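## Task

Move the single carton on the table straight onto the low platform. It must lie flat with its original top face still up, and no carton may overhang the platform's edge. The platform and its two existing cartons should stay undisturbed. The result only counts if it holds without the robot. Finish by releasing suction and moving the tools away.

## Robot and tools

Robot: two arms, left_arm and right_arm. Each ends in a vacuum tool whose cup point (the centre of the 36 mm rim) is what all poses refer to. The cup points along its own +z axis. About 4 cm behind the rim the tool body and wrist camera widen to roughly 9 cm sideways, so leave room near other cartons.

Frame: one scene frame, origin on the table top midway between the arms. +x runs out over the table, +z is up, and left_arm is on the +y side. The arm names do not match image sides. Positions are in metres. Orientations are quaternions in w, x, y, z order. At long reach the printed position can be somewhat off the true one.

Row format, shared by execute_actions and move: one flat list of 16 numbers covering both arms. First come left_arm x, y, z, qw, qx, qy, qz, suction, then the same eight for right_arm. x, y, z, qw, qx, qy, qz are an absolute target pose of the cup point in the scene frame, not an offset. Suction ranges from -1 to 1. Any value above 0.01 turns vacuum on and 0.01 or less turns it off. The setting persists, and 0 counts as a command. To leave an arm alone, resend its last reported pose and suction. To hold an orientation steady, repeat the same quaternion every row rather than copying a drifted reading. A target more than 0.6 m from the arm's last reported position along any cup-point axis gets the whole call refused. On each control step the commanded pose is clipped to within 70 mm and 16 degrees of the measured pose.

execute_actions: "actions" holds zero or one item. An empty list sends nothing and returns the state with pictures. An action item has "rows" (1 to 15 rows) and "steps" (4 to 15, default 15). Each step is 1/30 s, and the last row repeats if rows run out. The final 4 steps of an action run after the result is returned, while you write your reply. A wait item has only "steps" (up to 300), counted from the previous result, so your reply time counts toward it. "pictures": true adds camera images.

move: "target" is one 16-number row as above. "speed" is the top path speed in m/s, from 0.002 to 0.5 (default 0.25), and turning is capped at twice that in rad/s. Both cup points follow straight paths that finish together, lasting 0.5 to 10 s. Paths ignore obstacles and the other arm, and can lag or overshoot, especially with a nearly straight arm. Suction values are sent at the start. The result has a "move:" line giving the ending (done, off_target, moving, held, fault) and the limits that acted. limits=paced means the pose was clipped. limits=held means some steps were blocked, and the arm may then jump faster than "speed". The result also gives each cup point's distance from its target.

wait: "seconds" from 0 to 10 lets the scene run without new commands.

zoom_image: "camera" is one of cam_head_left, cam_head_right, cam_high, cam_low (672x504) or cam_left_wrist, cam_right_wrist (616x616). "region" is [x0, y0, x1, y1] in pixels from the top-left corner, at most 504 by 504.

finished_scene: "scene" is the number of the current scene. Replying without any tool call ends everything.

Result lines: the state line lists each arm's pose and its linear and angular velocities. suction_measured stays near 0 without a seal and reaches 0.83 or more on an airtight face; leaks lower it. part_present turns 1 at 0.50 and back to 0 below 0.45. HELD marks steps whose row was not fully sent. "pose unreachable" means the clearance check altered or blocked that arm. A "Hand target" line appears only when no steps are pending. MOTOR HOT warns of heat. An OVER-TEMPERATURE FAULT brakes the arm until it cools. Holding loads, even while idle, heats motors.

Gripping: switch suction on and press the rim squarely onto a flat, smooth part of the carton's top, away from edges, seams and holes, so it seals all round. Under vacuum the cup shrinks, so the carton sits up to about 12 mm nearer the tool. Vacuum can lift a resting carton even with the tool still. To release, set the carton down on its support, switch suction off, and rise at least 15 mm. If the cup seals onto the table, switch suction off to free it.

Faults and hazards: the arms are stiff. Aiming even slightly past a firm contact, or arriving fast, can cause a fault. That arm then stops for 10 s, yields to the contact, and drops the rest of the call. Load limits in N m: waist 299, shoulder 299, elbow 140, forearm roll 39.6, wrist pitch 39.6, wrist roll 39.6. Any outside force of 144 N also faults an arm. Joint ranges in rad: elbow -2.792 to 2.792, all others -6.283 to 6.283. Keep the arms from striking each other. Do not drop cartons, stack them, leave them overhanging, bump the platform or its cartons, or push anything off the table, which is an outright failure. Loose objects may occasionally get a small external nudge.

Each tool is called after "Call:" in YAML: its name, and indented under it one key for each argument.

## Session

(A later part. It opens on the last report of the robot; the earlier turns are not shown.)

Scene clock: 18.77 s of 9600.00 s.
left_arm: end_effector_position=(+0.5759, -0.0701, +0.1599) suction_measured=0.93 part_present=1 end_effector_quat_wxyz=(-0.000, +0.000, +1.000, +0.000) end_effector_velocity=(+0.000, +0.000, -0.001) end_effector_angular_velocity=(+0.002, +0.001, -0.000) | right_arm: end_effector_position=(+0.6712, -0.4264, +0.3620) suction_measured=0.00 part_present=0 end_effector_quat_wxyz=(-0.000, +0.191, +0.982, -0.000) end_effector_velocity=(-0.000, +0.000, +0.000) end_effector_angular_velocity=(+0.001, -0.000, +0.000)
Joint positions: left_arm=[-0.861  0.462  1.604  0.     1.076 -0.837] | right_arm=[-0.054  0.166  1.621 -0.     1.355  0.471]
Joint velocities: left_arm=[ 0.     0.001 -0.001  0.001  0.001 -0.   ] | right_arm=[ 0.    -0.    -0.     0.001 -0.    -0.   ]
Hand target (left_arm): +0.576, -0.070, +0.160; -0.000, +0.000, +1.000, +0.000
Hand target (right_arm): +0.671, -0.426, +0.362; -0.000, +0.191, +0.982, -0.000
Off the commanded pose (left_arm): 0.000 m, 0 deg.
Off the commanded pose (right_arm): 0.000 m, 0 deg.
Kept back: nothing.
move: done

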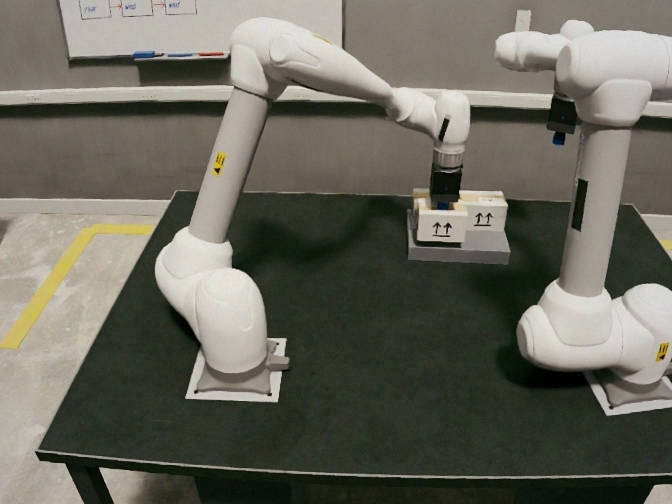

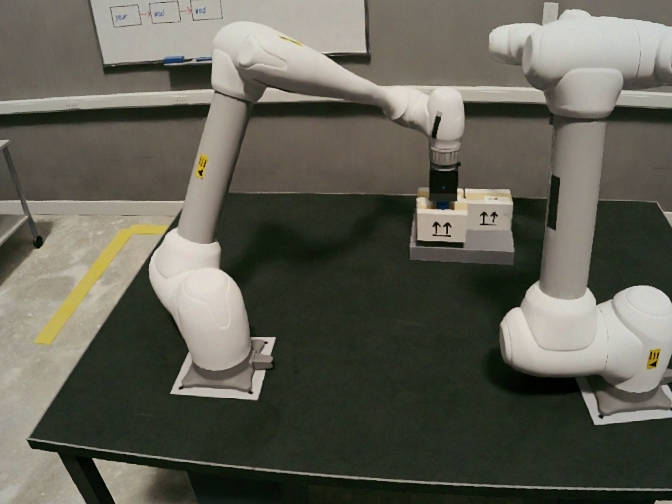

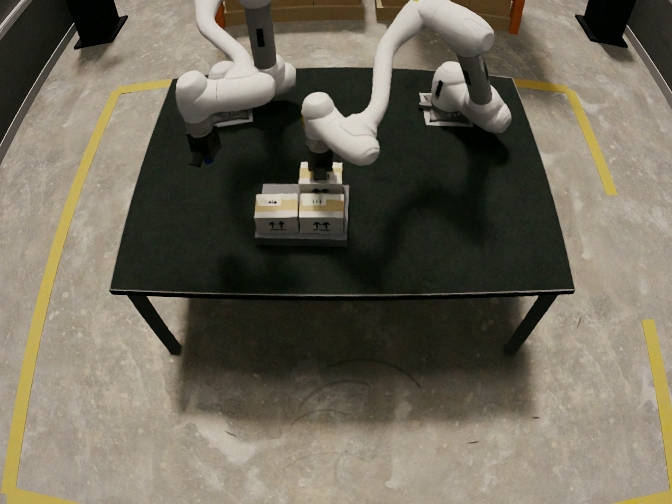

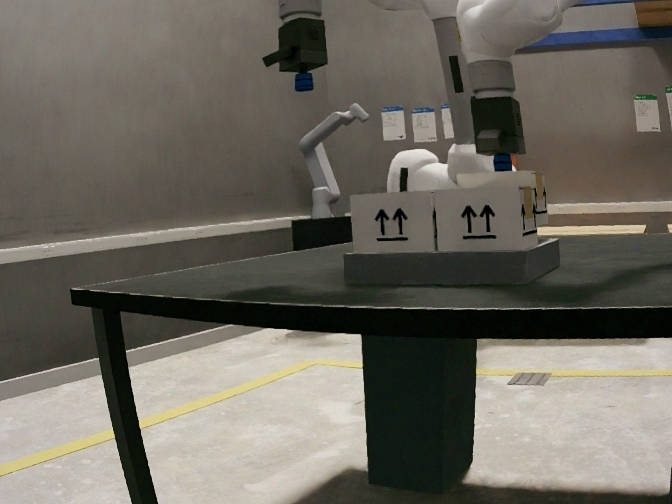

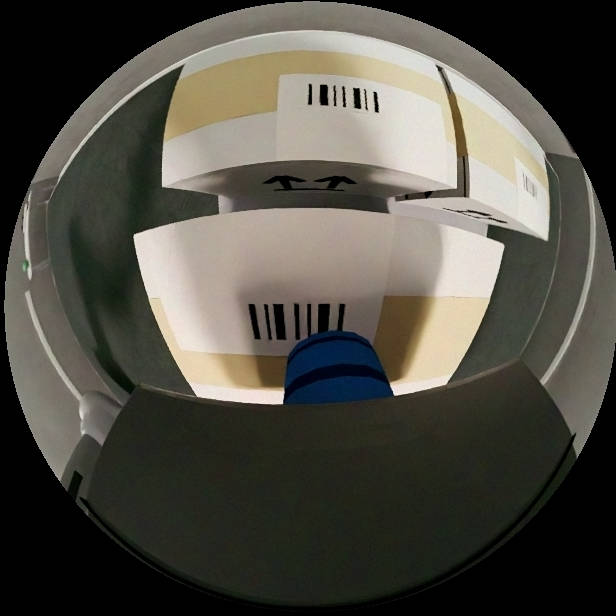

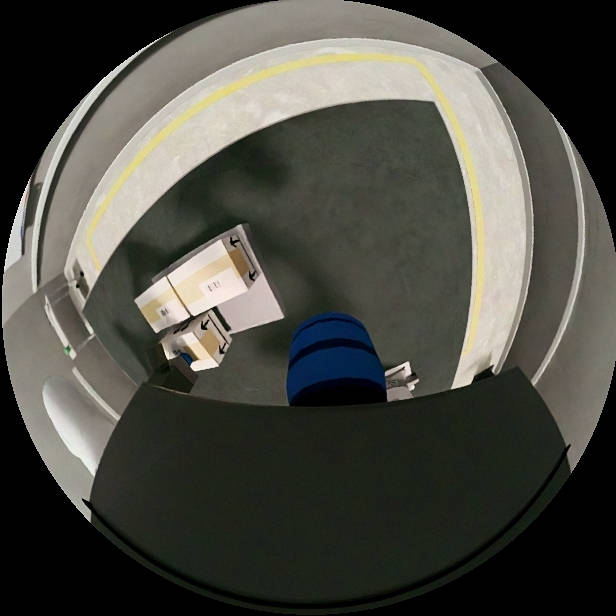

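Call:
move:
  target: [0.588, -0.072, 0.139, 0, 0.0105, 0.9999, 0, 1, 0.6712, -0.4264, 0.362, 0, 0.191, 0.982, 0, 0]
  speed: 0.06

Call:
zoom_image:
  camera: "cam_low"
  region: [500, 160, 580, 260]

Call:
zoom_image:
  camera: "cam_head_left"
  region: [400, 195, 520, 270]

Call:
zoom_image:
  camera: "cam_right_wrist"
  region: [150, 270, 300, 380]

Scene clock: 19.80 s of 9600.00 s.
left_arm: end_effector_position=(+0.5880, -0.0720, +0.1390) suction_measured=0.93 part_present=1 end_effector_quat_wxyz=(+0.000, +0.011, +1.000, -0.000) end_effector_velocity=(+0.000, -0.000, +0.001) end_effector_angular_velocity=(-0.000, -0.002, -0.002) | right_arm: end_effector_position=(+0.6712, -0.4264, +0.3620) suction_measured=0.00 part_present=0 end_effector_quat_wxyz=(-0.000, +0.191, +0.982, -0.000) end_effector_velocity=(-0.000, +0.001, +0.000) end_effector_angular_velocity=(+0.001, -0.001, +0.000)
Joint positions: left_arm=[-0.851  0.492  1.599  0.     1.05  -0.806] | right_arm=[-0.054  0.166  1.621 -0.     1.355  0.471]
Joint velocities: left_arm=[-0.001 -0.001 -0.     0.002 -0.001  0.   ] | right_arm=[ 0.001 -0.001 -0.     0.001 -0.     0.   ]
Hand target (left_arm): +0.588, -0.072, +0.139; +0.000, +0.010, +1.000, -0.000
Hand target (right_arm): +0.671, -0.426, +0.362; -0.000, +0.191, +0.982, -0.000
Off the commanded pose (left_arm): 0.000 m, 0 deg.
Off the commanded pose (right_arm): 0.000 m, 0 deg.
Kept back: nothing.
move: done

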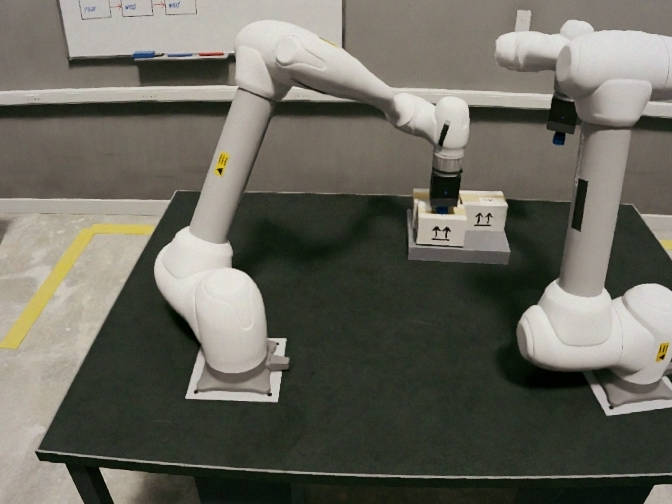

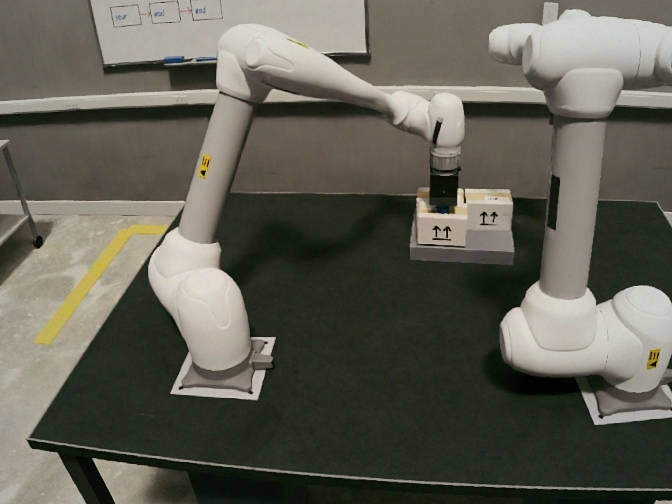

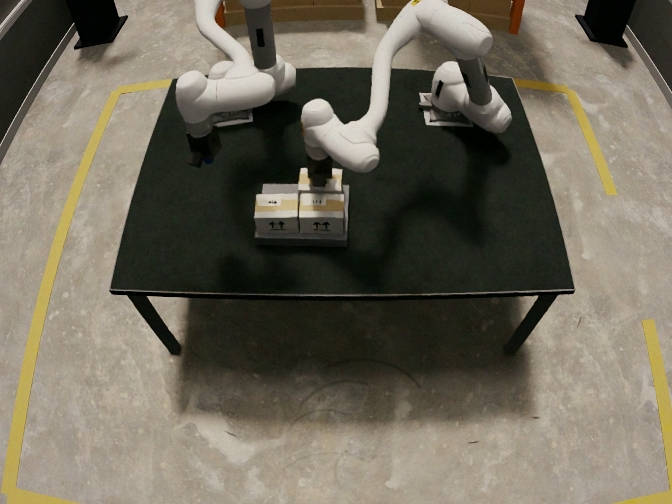

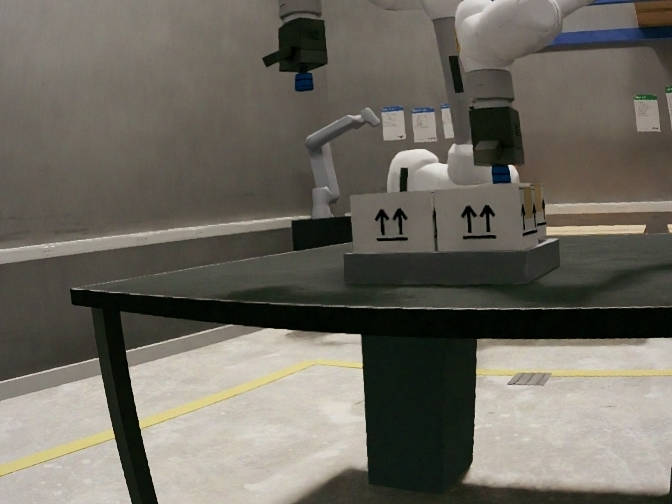

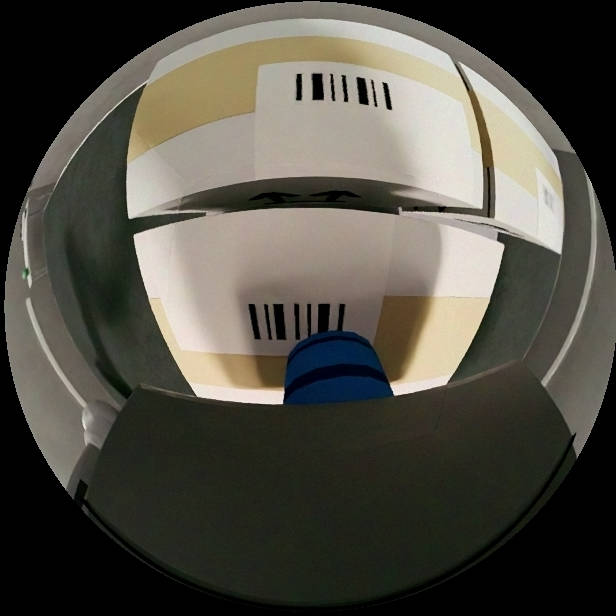

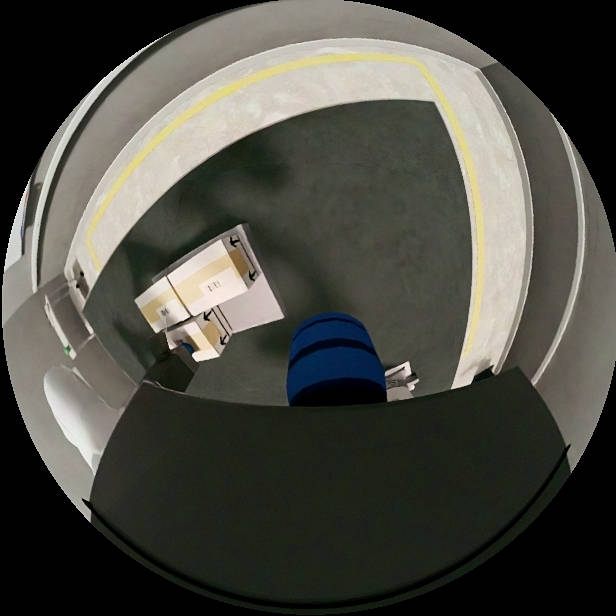

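Region (500, 160, 580, 260) of cam_low's 672x504 image, scaled by 5.040, with more detail than that image has; it fills the left 403 columns of this view, and the rest is white.

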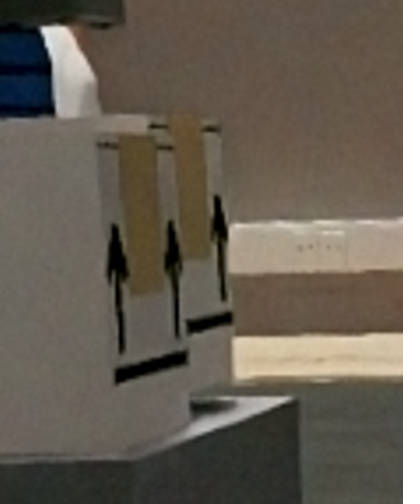

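Region (400, 195, 520, 270) of cam_head_left's 672x504 image, scaled by 4.200, with more detail than that image has; it fills the top 315 rows of this view, and the rest is white.

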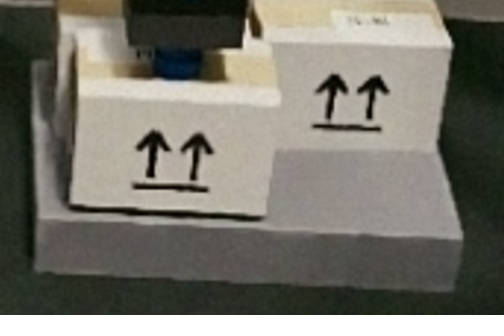

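Region (150, 270, 300, 380) of cam_right_wrist's 616x616 image, scaled by 3.360, with more detail than that image has; it fills the top 370 rows of this view, and the rest is white.

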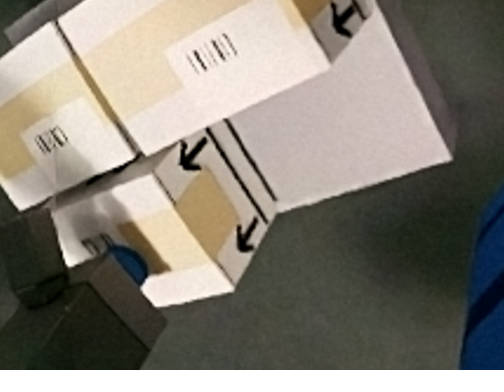

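Call:
move:
  target: [0.591, -0.072, 0.1345, 0, 0.0105, 0.9999, 0, 1, 0.6712, -0.4264, 0.362, 0, 0.191, 0.982, 0, 0]
  speed: 0.02

Call:
zoom_image:
  camera: "cam_low"
  region: [510, 170, 570, 256]

Call:
zoom_image:
  camera: "cam_head_left"
  region: [400, 195, 520, 270]

Call:
zoom_image:
  camera: "cam_right_wrist"
  region: [190, 295, 270, 360]

Scene clock: 20.77 s of 9600.00 s.
left_arm: end_effector_position=(+0.5910, -0.0720, +0.1345) suction_measured=0.93 part_present=1 end_effector_quat_wxyz=(+0.000, +0.010, +1.000, -0.000) end_effector_velocity=(-0.001, -0.000, +0.000) end_effector_angular_velocity=(+0.000, +0.000, -0.001) | right_arm: end_effector_position=(+0.6712, -0.4264, +0.3620) suction_measured=0.00 part_present=0 end_effector_quat_wxyz=(-0.000, +0.191, +0.982, -0.000) end_effector_velocity=(+0.000, -0.000, -0.000) end_effector_angular_velocity=(-0.000, +0.000, -0.001)
Joint positions: left_arm=[-0.848  0.499  1.598 -0.     1.045 -0.803] | right_arm=[-0.054  0.166  1.621 -0.     1.355  0.471]
Joint velocities: left_arm=[-0.001 -0.001 -0.     0.     0.001  0.   ] | right_arm=[ 0.     0.    -0.    -0.    -0.     0.001]
Hand target (left_arm): +0.591, -0.072, +0.134; +0.000, +0.010, +1.000, -0.000
Hand target (right_arm): +0.671, -0.426, +0.362; -0.000, +0.191, +0.982, -0.000
Off the commanded pose (left_arm): 0.000 m, 0 deg.
Off the commanded pose (right_arm): 0.000 m, 0 deg.
Kept back: nothing.
move: done

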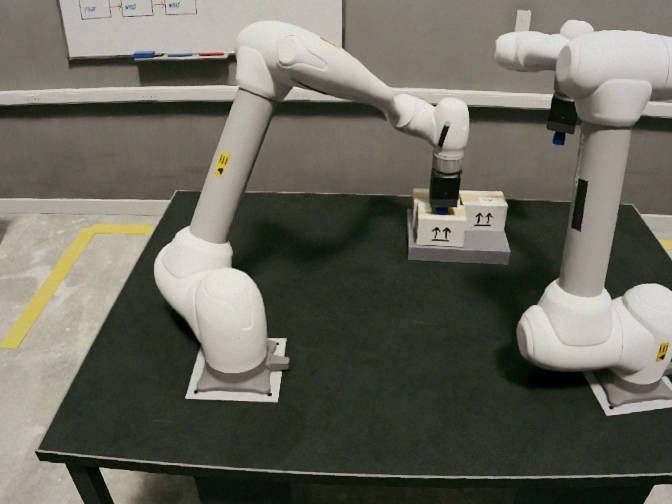

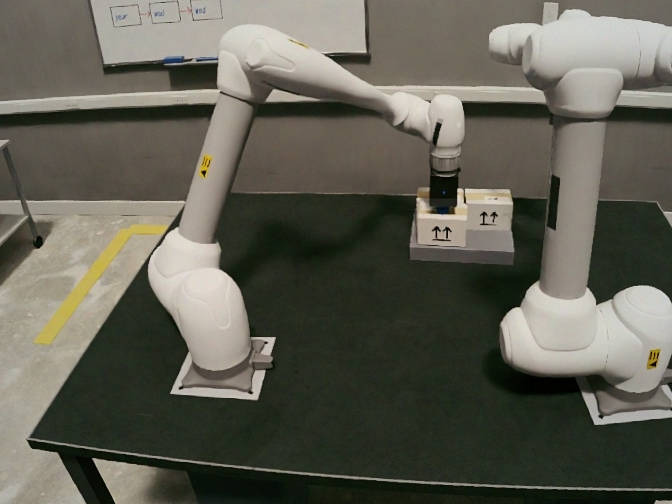

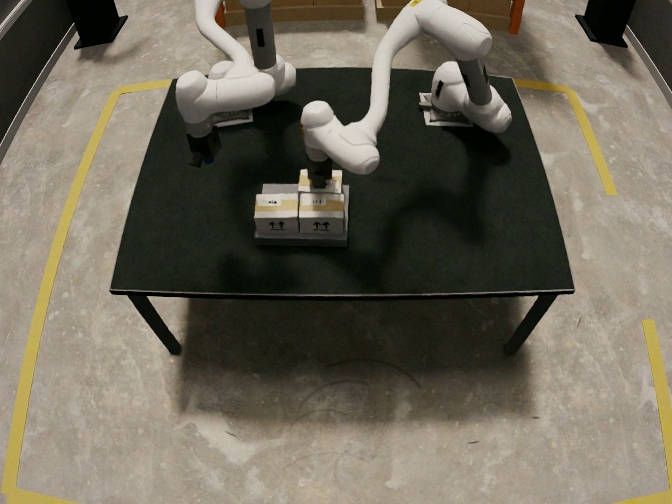

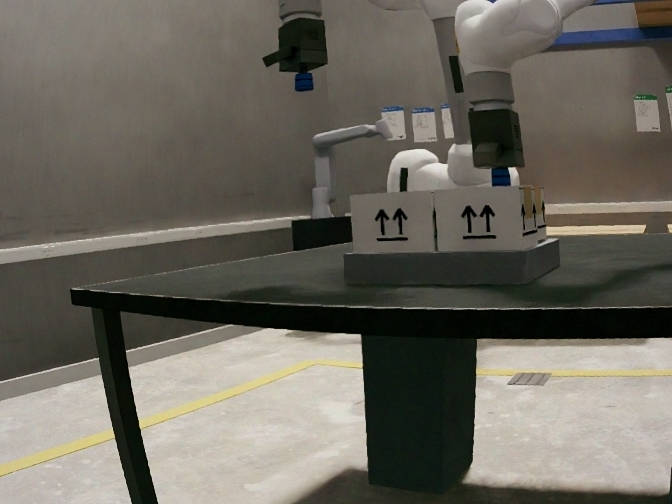

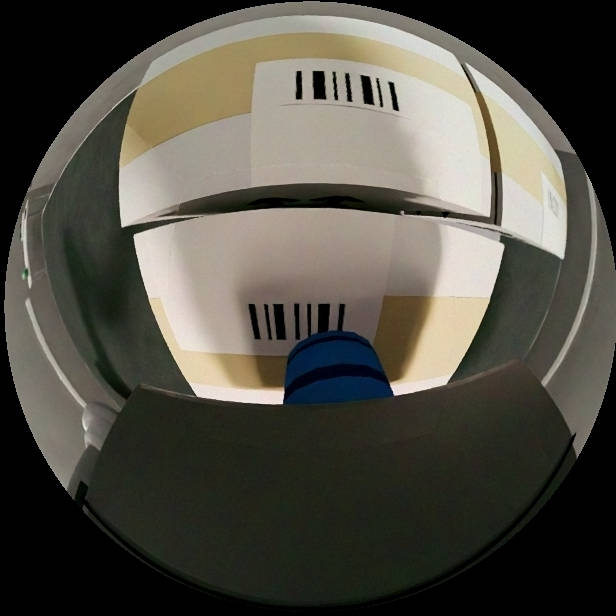

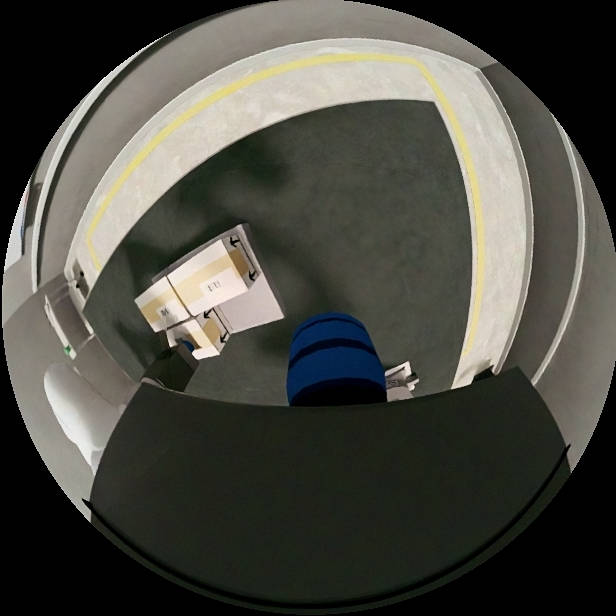

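Region (510, 170, 570, 256) of cam_low's 672x504 image, scaled by 5.860, with more detail than that image has; it fills the left 352 columns of this view, and the rest is white.

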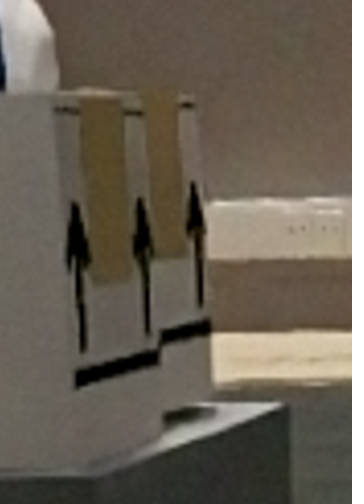

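Region (400, 195, 520, 270) of cam_head_left's 672x504 image, scaled by 4.200, with more detail than that image has; it fills the top 315 rows of this view, and the rest is white.

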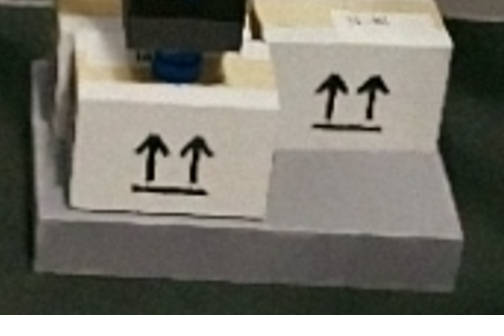

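Region (190, 295, 270, 360) of cam_right_wrist's 616x616 image, scaled by 6.300, with more detail than that image has; it fills the top 410 rows of this view, and the rest is white.

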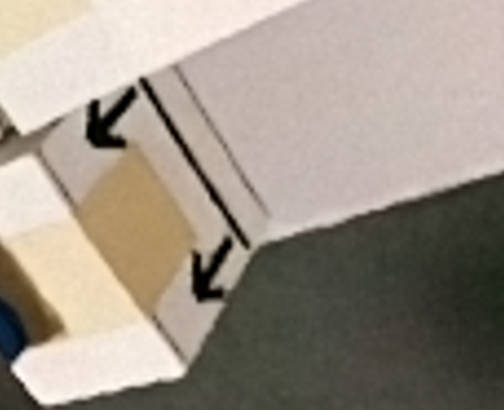

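Call:
execute_actions:
  actions:
    - {"rows": [[0.591,-0.072,0.1341,0,0.0105,0.9999,0,1,0.6712,-0.4264,0.362,0,0.191,0.982,0,0],[0.591,-0.072,0.1337,0,0.0105,0.9999,0,1,0.6712,-0.4264,0.362,0,0.191,0.982,0,0],[0.591,-0.072,0.1335,0,0.0105,0.9999,0,1,0.6712,-0.4264,0.362,0,0.191,0.982,0,0],[0.591,-0.072,0.1335,0,0.0105,0.9999,0,1,0.6712,-0.4264,0.362,0,0.191,0.982,0,0],[0.591,-0.072,0.1335,0,0.0105,0.9999,0,0,0.6712,-0.4264,0.362,0,0.191,0.982,0,0]], "steps": 12}

Call:
move:
  target: [0.585, -0.04, 0.27, 0, 0.0105, 0.9999, 0, 0, 0.6712, -0.4264, 0.362, 0, 0.191, 0.982, 0, 0]
  speed: 0.25

Call:
zoom_image:
  camera: "cam_head_left"
  region: [395, 175, 525, 270]

Scene clock: 21.33 s of 9600.00 s.
left_arm: end_effector_position=(+0.5913, -0.0723, +0.1339) suction_measured=0.00 part_present=0 end_effector_quat_wxyz=(+0.000, +0.010, +1.000, -0.000) end_effector_velocity=(+0.001, +0.001, -0.000) end_effector_angular_velocity=(+0.003, -0.000, -0.000) | right_arm: end_effector_position=(+0.6712, -0.4264, +0.3620) suction_measured=0.00 part_present=0 end_effector_quat_wxyz=(-0.000, +0.191, +0.982, -0.000) end_effector_velocity=(-0.000, +0.000, -0.000) end_effector_angular_velocity=(+0.000, +0.000, +0.000)
Joint positions: left_arm=[-0.848  0.5    1.598 -0.     1.044 -0.803] | right_arm=[-0.054  0.166  1.621 -0.     1.355  0.471]
Joint velocities: left_arm=[ 0.001  0.    -0.     0.002  0.002  0.   ] | right_arm=[ 0.  0.  0.  0. -0.  0.]
Steps of this call (steps 1 to 9: nothing new was sent; steps 10 to 17: the first 8 steps of this action). Readings (end_effector_position | what the end effector reports):
10: left_arm (+0.5910, -0.0720, +0.1345) | right_arm (+0.6712, -0.4264, +0.3620) | left_arm suction_measured=0.93 part_present=1 | right_arm suction_measured=0.00 part_present=0
11: left_arm (+0.5911, -0.0721, +0.1344) | right_arm (+0.6712, -0.4264, +0.3620) | left_arm suction_measured=0.93 part_present=1 | right_arm suction_measured=0.00 part_present=0
13: left_arm (+0.5913, -0.0723, +0.1339) | right_arm (+0.6712, -0.4264, +0.3620) | left_arm suction_measured=0.93 part_present=1 | right_arm suction_measured=0.00 part_present=0
17: the state above

Scene clock: 22.47 s of 9600.00 s.
left_arm: end_effector_position=(+0.5849, -0.0400, +0.2701) suction_measured=0.00 part_present=0 end_effector_quat_wxyz=(-0.000, +0.011, +1.000, -0.000) end_effector_velocity=(-0.001, -0.000, +0.000) end_effector_angular_velocity=(+0.002, +0.000, -0.002) | right_arm: end_effector_position=(+0.6712, -0.4264, +0.3620) suction_measured=0.00 part_present=0 end_effector_quat_wxyz=(-0.000, +0.191, +0.982, -0.000) end_effector_velocity=(-0.000, +0.001, +0.000) end_effector_angular_velocity=(+0.001, -0.000, +0.001)
Joint positions: left_arm=[-0.825  0.369  1.527 -0.     1.246 -0.78 ] | right_arm=[-0.054  0.166  1.621 -0.     1.355  0.471]
Joint velocities: left_arm=[-0.001 -0.    -0.     0.001  0.002  0.001] | right_arm=[ 0.001 -0.    -0.     0.001  0.     0.   ]
Hand target (left_arm): +0.585, -0.040, +0.270; -0.000, +0.011, +1.000, -0.000
Hand target (right_arm): +0.671, -0.426, +0.362; -0.000, +0.191, +0.982, -0.000
Off your previous action's commanded pose (left_arm): 0.000 m, 0 deg at its last step (step 4 of this call).
Off your previous action's commanded pose (right_arm): 0.000 m, 0 deg at its last step (step 4 of this call).
Off the commanded pose (left_arm): 0.000 m, 0 deg.
Off the commanded pose (right_arm): 0.000 m, 0 deg.
Kept back: nothing.
move: done

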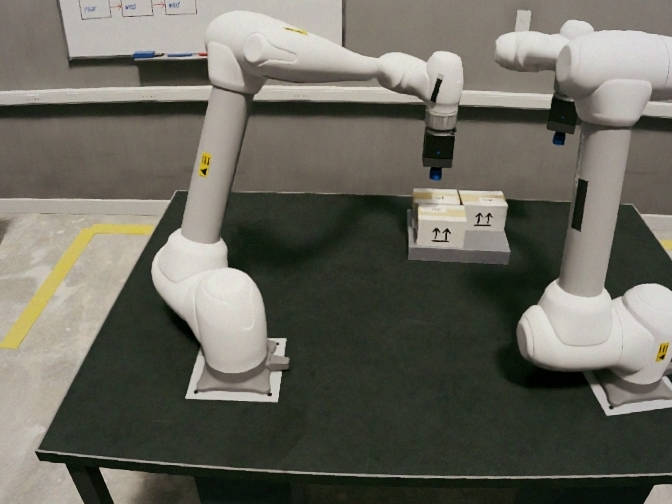

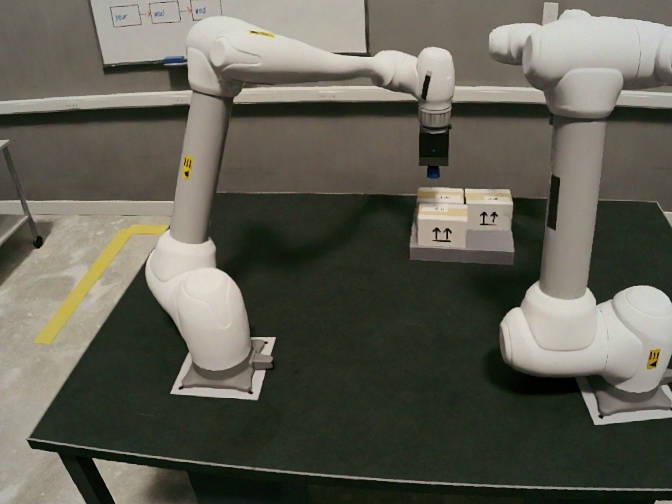

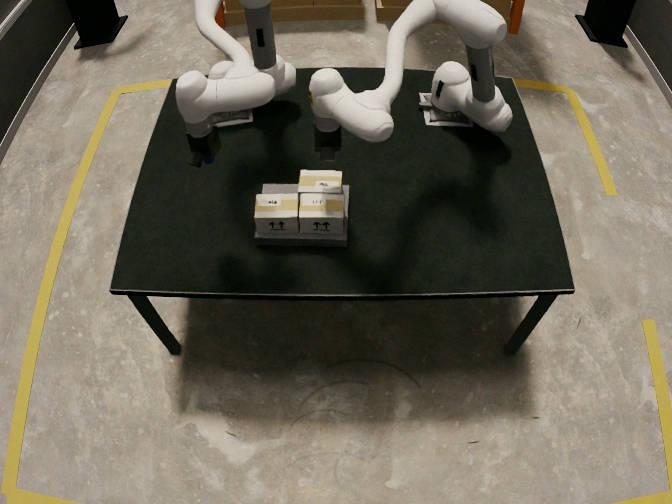

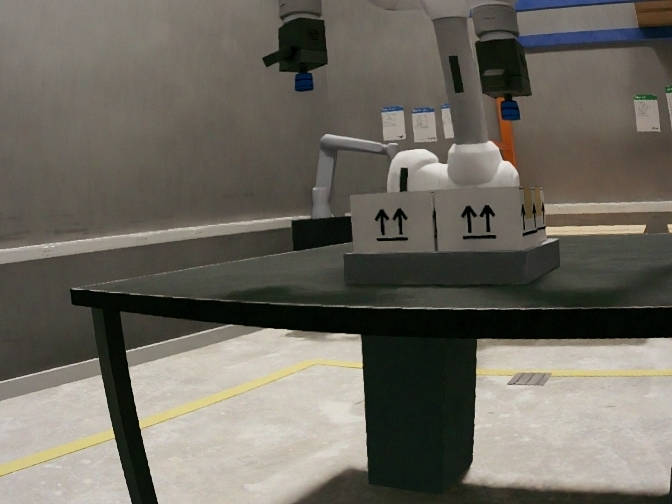

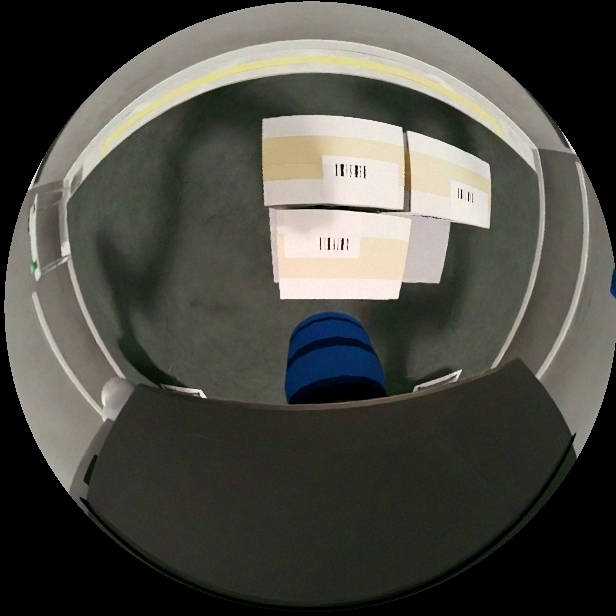

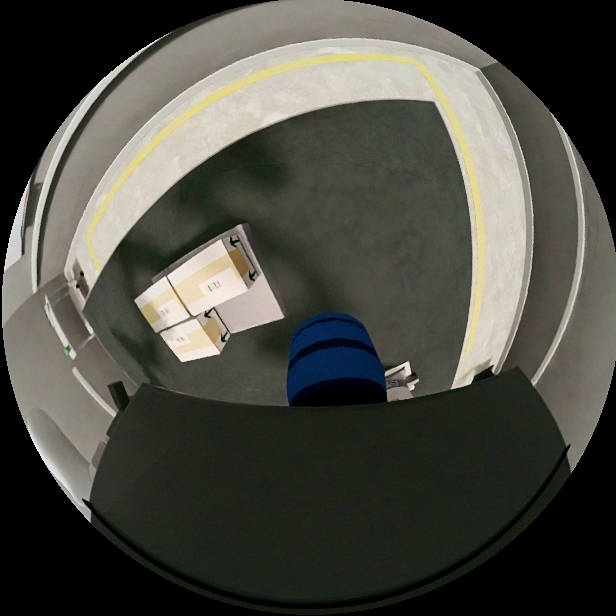

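Region (395, 175, 525, 270) of cam_head_left's 672x504 image, scaled by 3.877, with more detail than that image has; it fills the top 368 rows of this view, and the rest is white.

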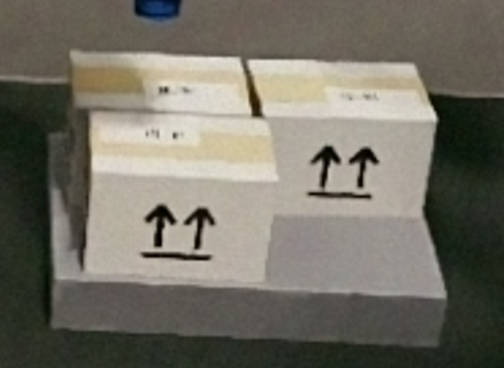

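The carton is on the platform with room to spare at the edges. I'll move the arm a little further clear before finishing.

Call:
move:
  target: [0.58, 0.16, 0.31, 0, 0.0105, 0.9999, 0, 0, 0.6712, -0.4264, 0.362, 0, 0.191, 0.982, 0, 0]
  speed: 0.4

Scene clock: 23.67 s of 9600.00 s.
left_arm: end_effector_position=(+0.5800, +0.1600, +0.3101) suction_measured=0.00 part_present=0 end_effector_quat_wxyz=(+0.000, +0.011, +1.000, -0.000) end_effector_velocity=(+0.000, +0.001, +0.001) end_effector_angular_velocity=(+0.000, -0.001, +0.001) | right_arm: end_effector_position=(+0.6712, -0.4264, +0.3620) suction_measured=0.00 part_present=0 end_effector_quat_wxyz=(-0.000, +0.191, +0.982, -0.000) end_effector_velocity=(-0.000, +0.001, +0.000) end_effector_angular_velocity=(-0.000, -0.001, +0.002)
Joint positions: left_arm=[-0.606  0.157  1.727 -0.     1.257 -0.561] | right_arm=[-0.054  0.166  1.621 -0.     1.355  0.471]
Joint velocities: left_arm=[ 0.001 -0.001 -0.     0.001 -0.     0.   ] | right_arm=[ 0.001 -0.    -0.    -0.     0.    -0.   ]
Hand target (left_arm): +0.580, +0.160, +0.310; -0.000, +0.011, +1.000, -0.000
Hand target (right_arm): +0.671, -0.426, +0.362; -0.000, +0.191, +0.982, -0.000
Off the commanded pose (left_arm): 0.000 m, 0 deg.
Off the commanded pose (right_arm): 0.000 m, 0 deg.
Kept back: nothing.
move: done

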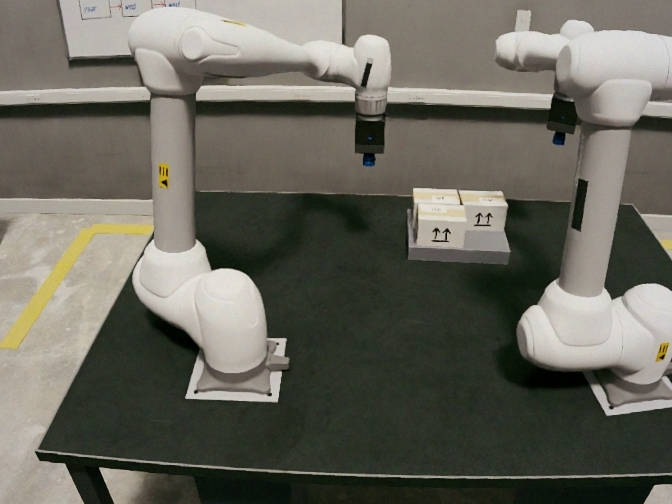

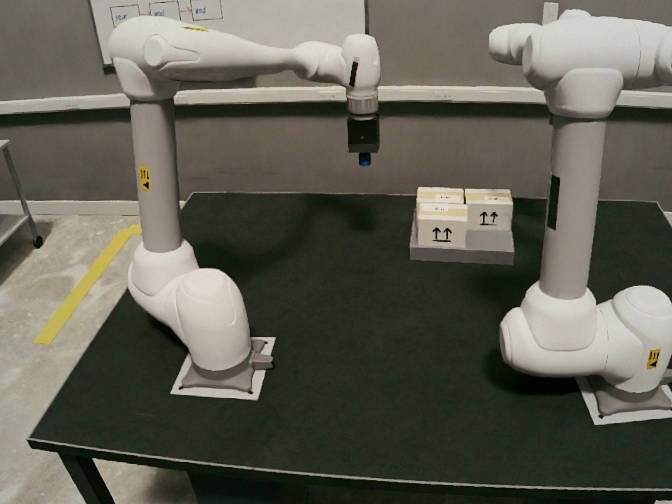

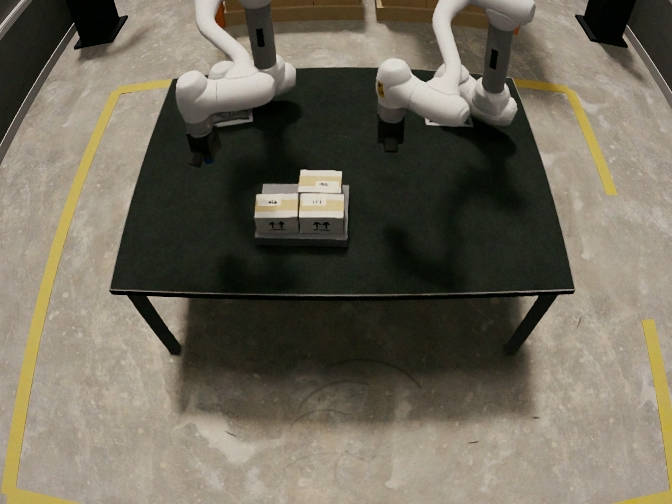

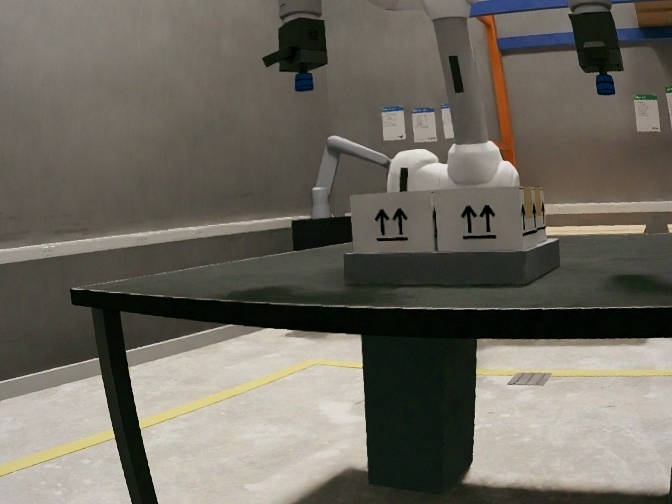

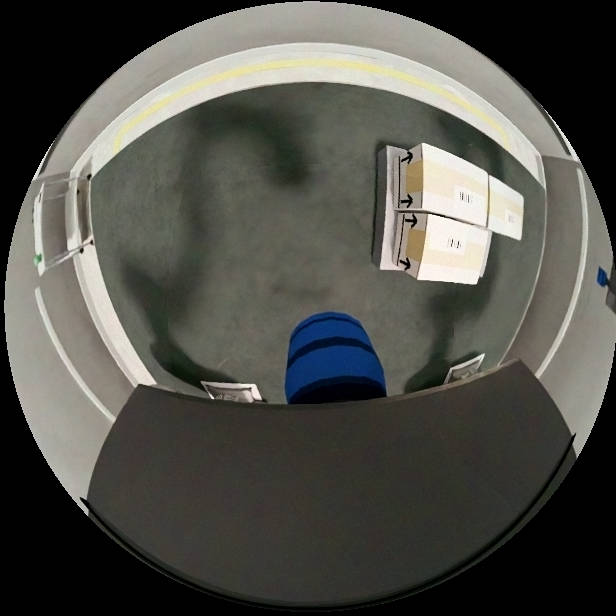

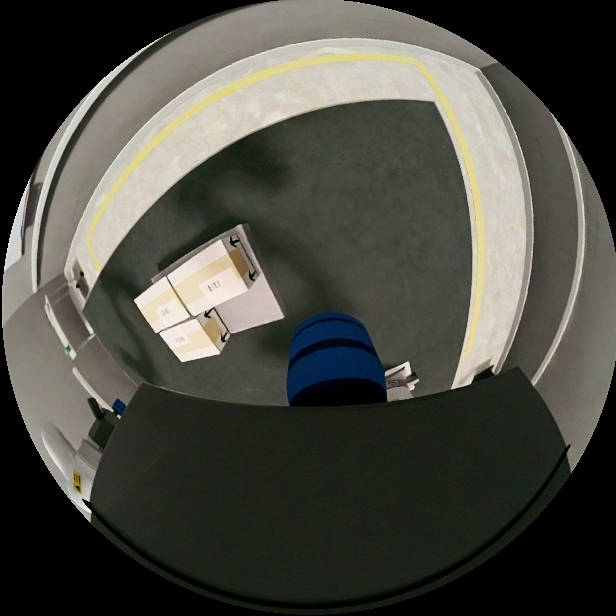

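Call:
zoom_image:
  camera: "cam_left_wrist"
  region: [360, 190, 450, 290]

Region (360, 190, 450, 290) of cam_left_wrist's 616x616 image, scaled by 5.040, with more detail than that image has; it fills the left 454 columns of this view, and the rest is white.

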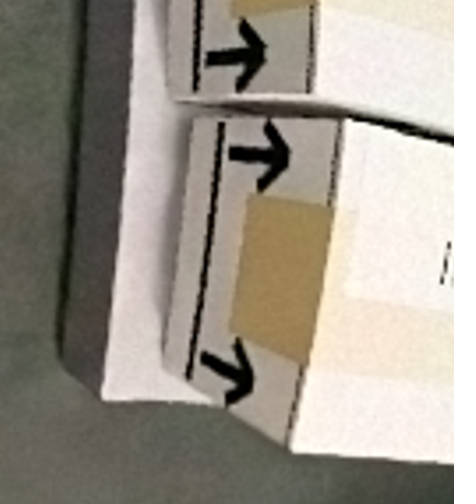

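The close-up shows the carton is inside the platform's edges on all sides and isn't touching the two cartons already there.

Call:
finished_scene:
  scene: 2

The scene is finished: the task was done.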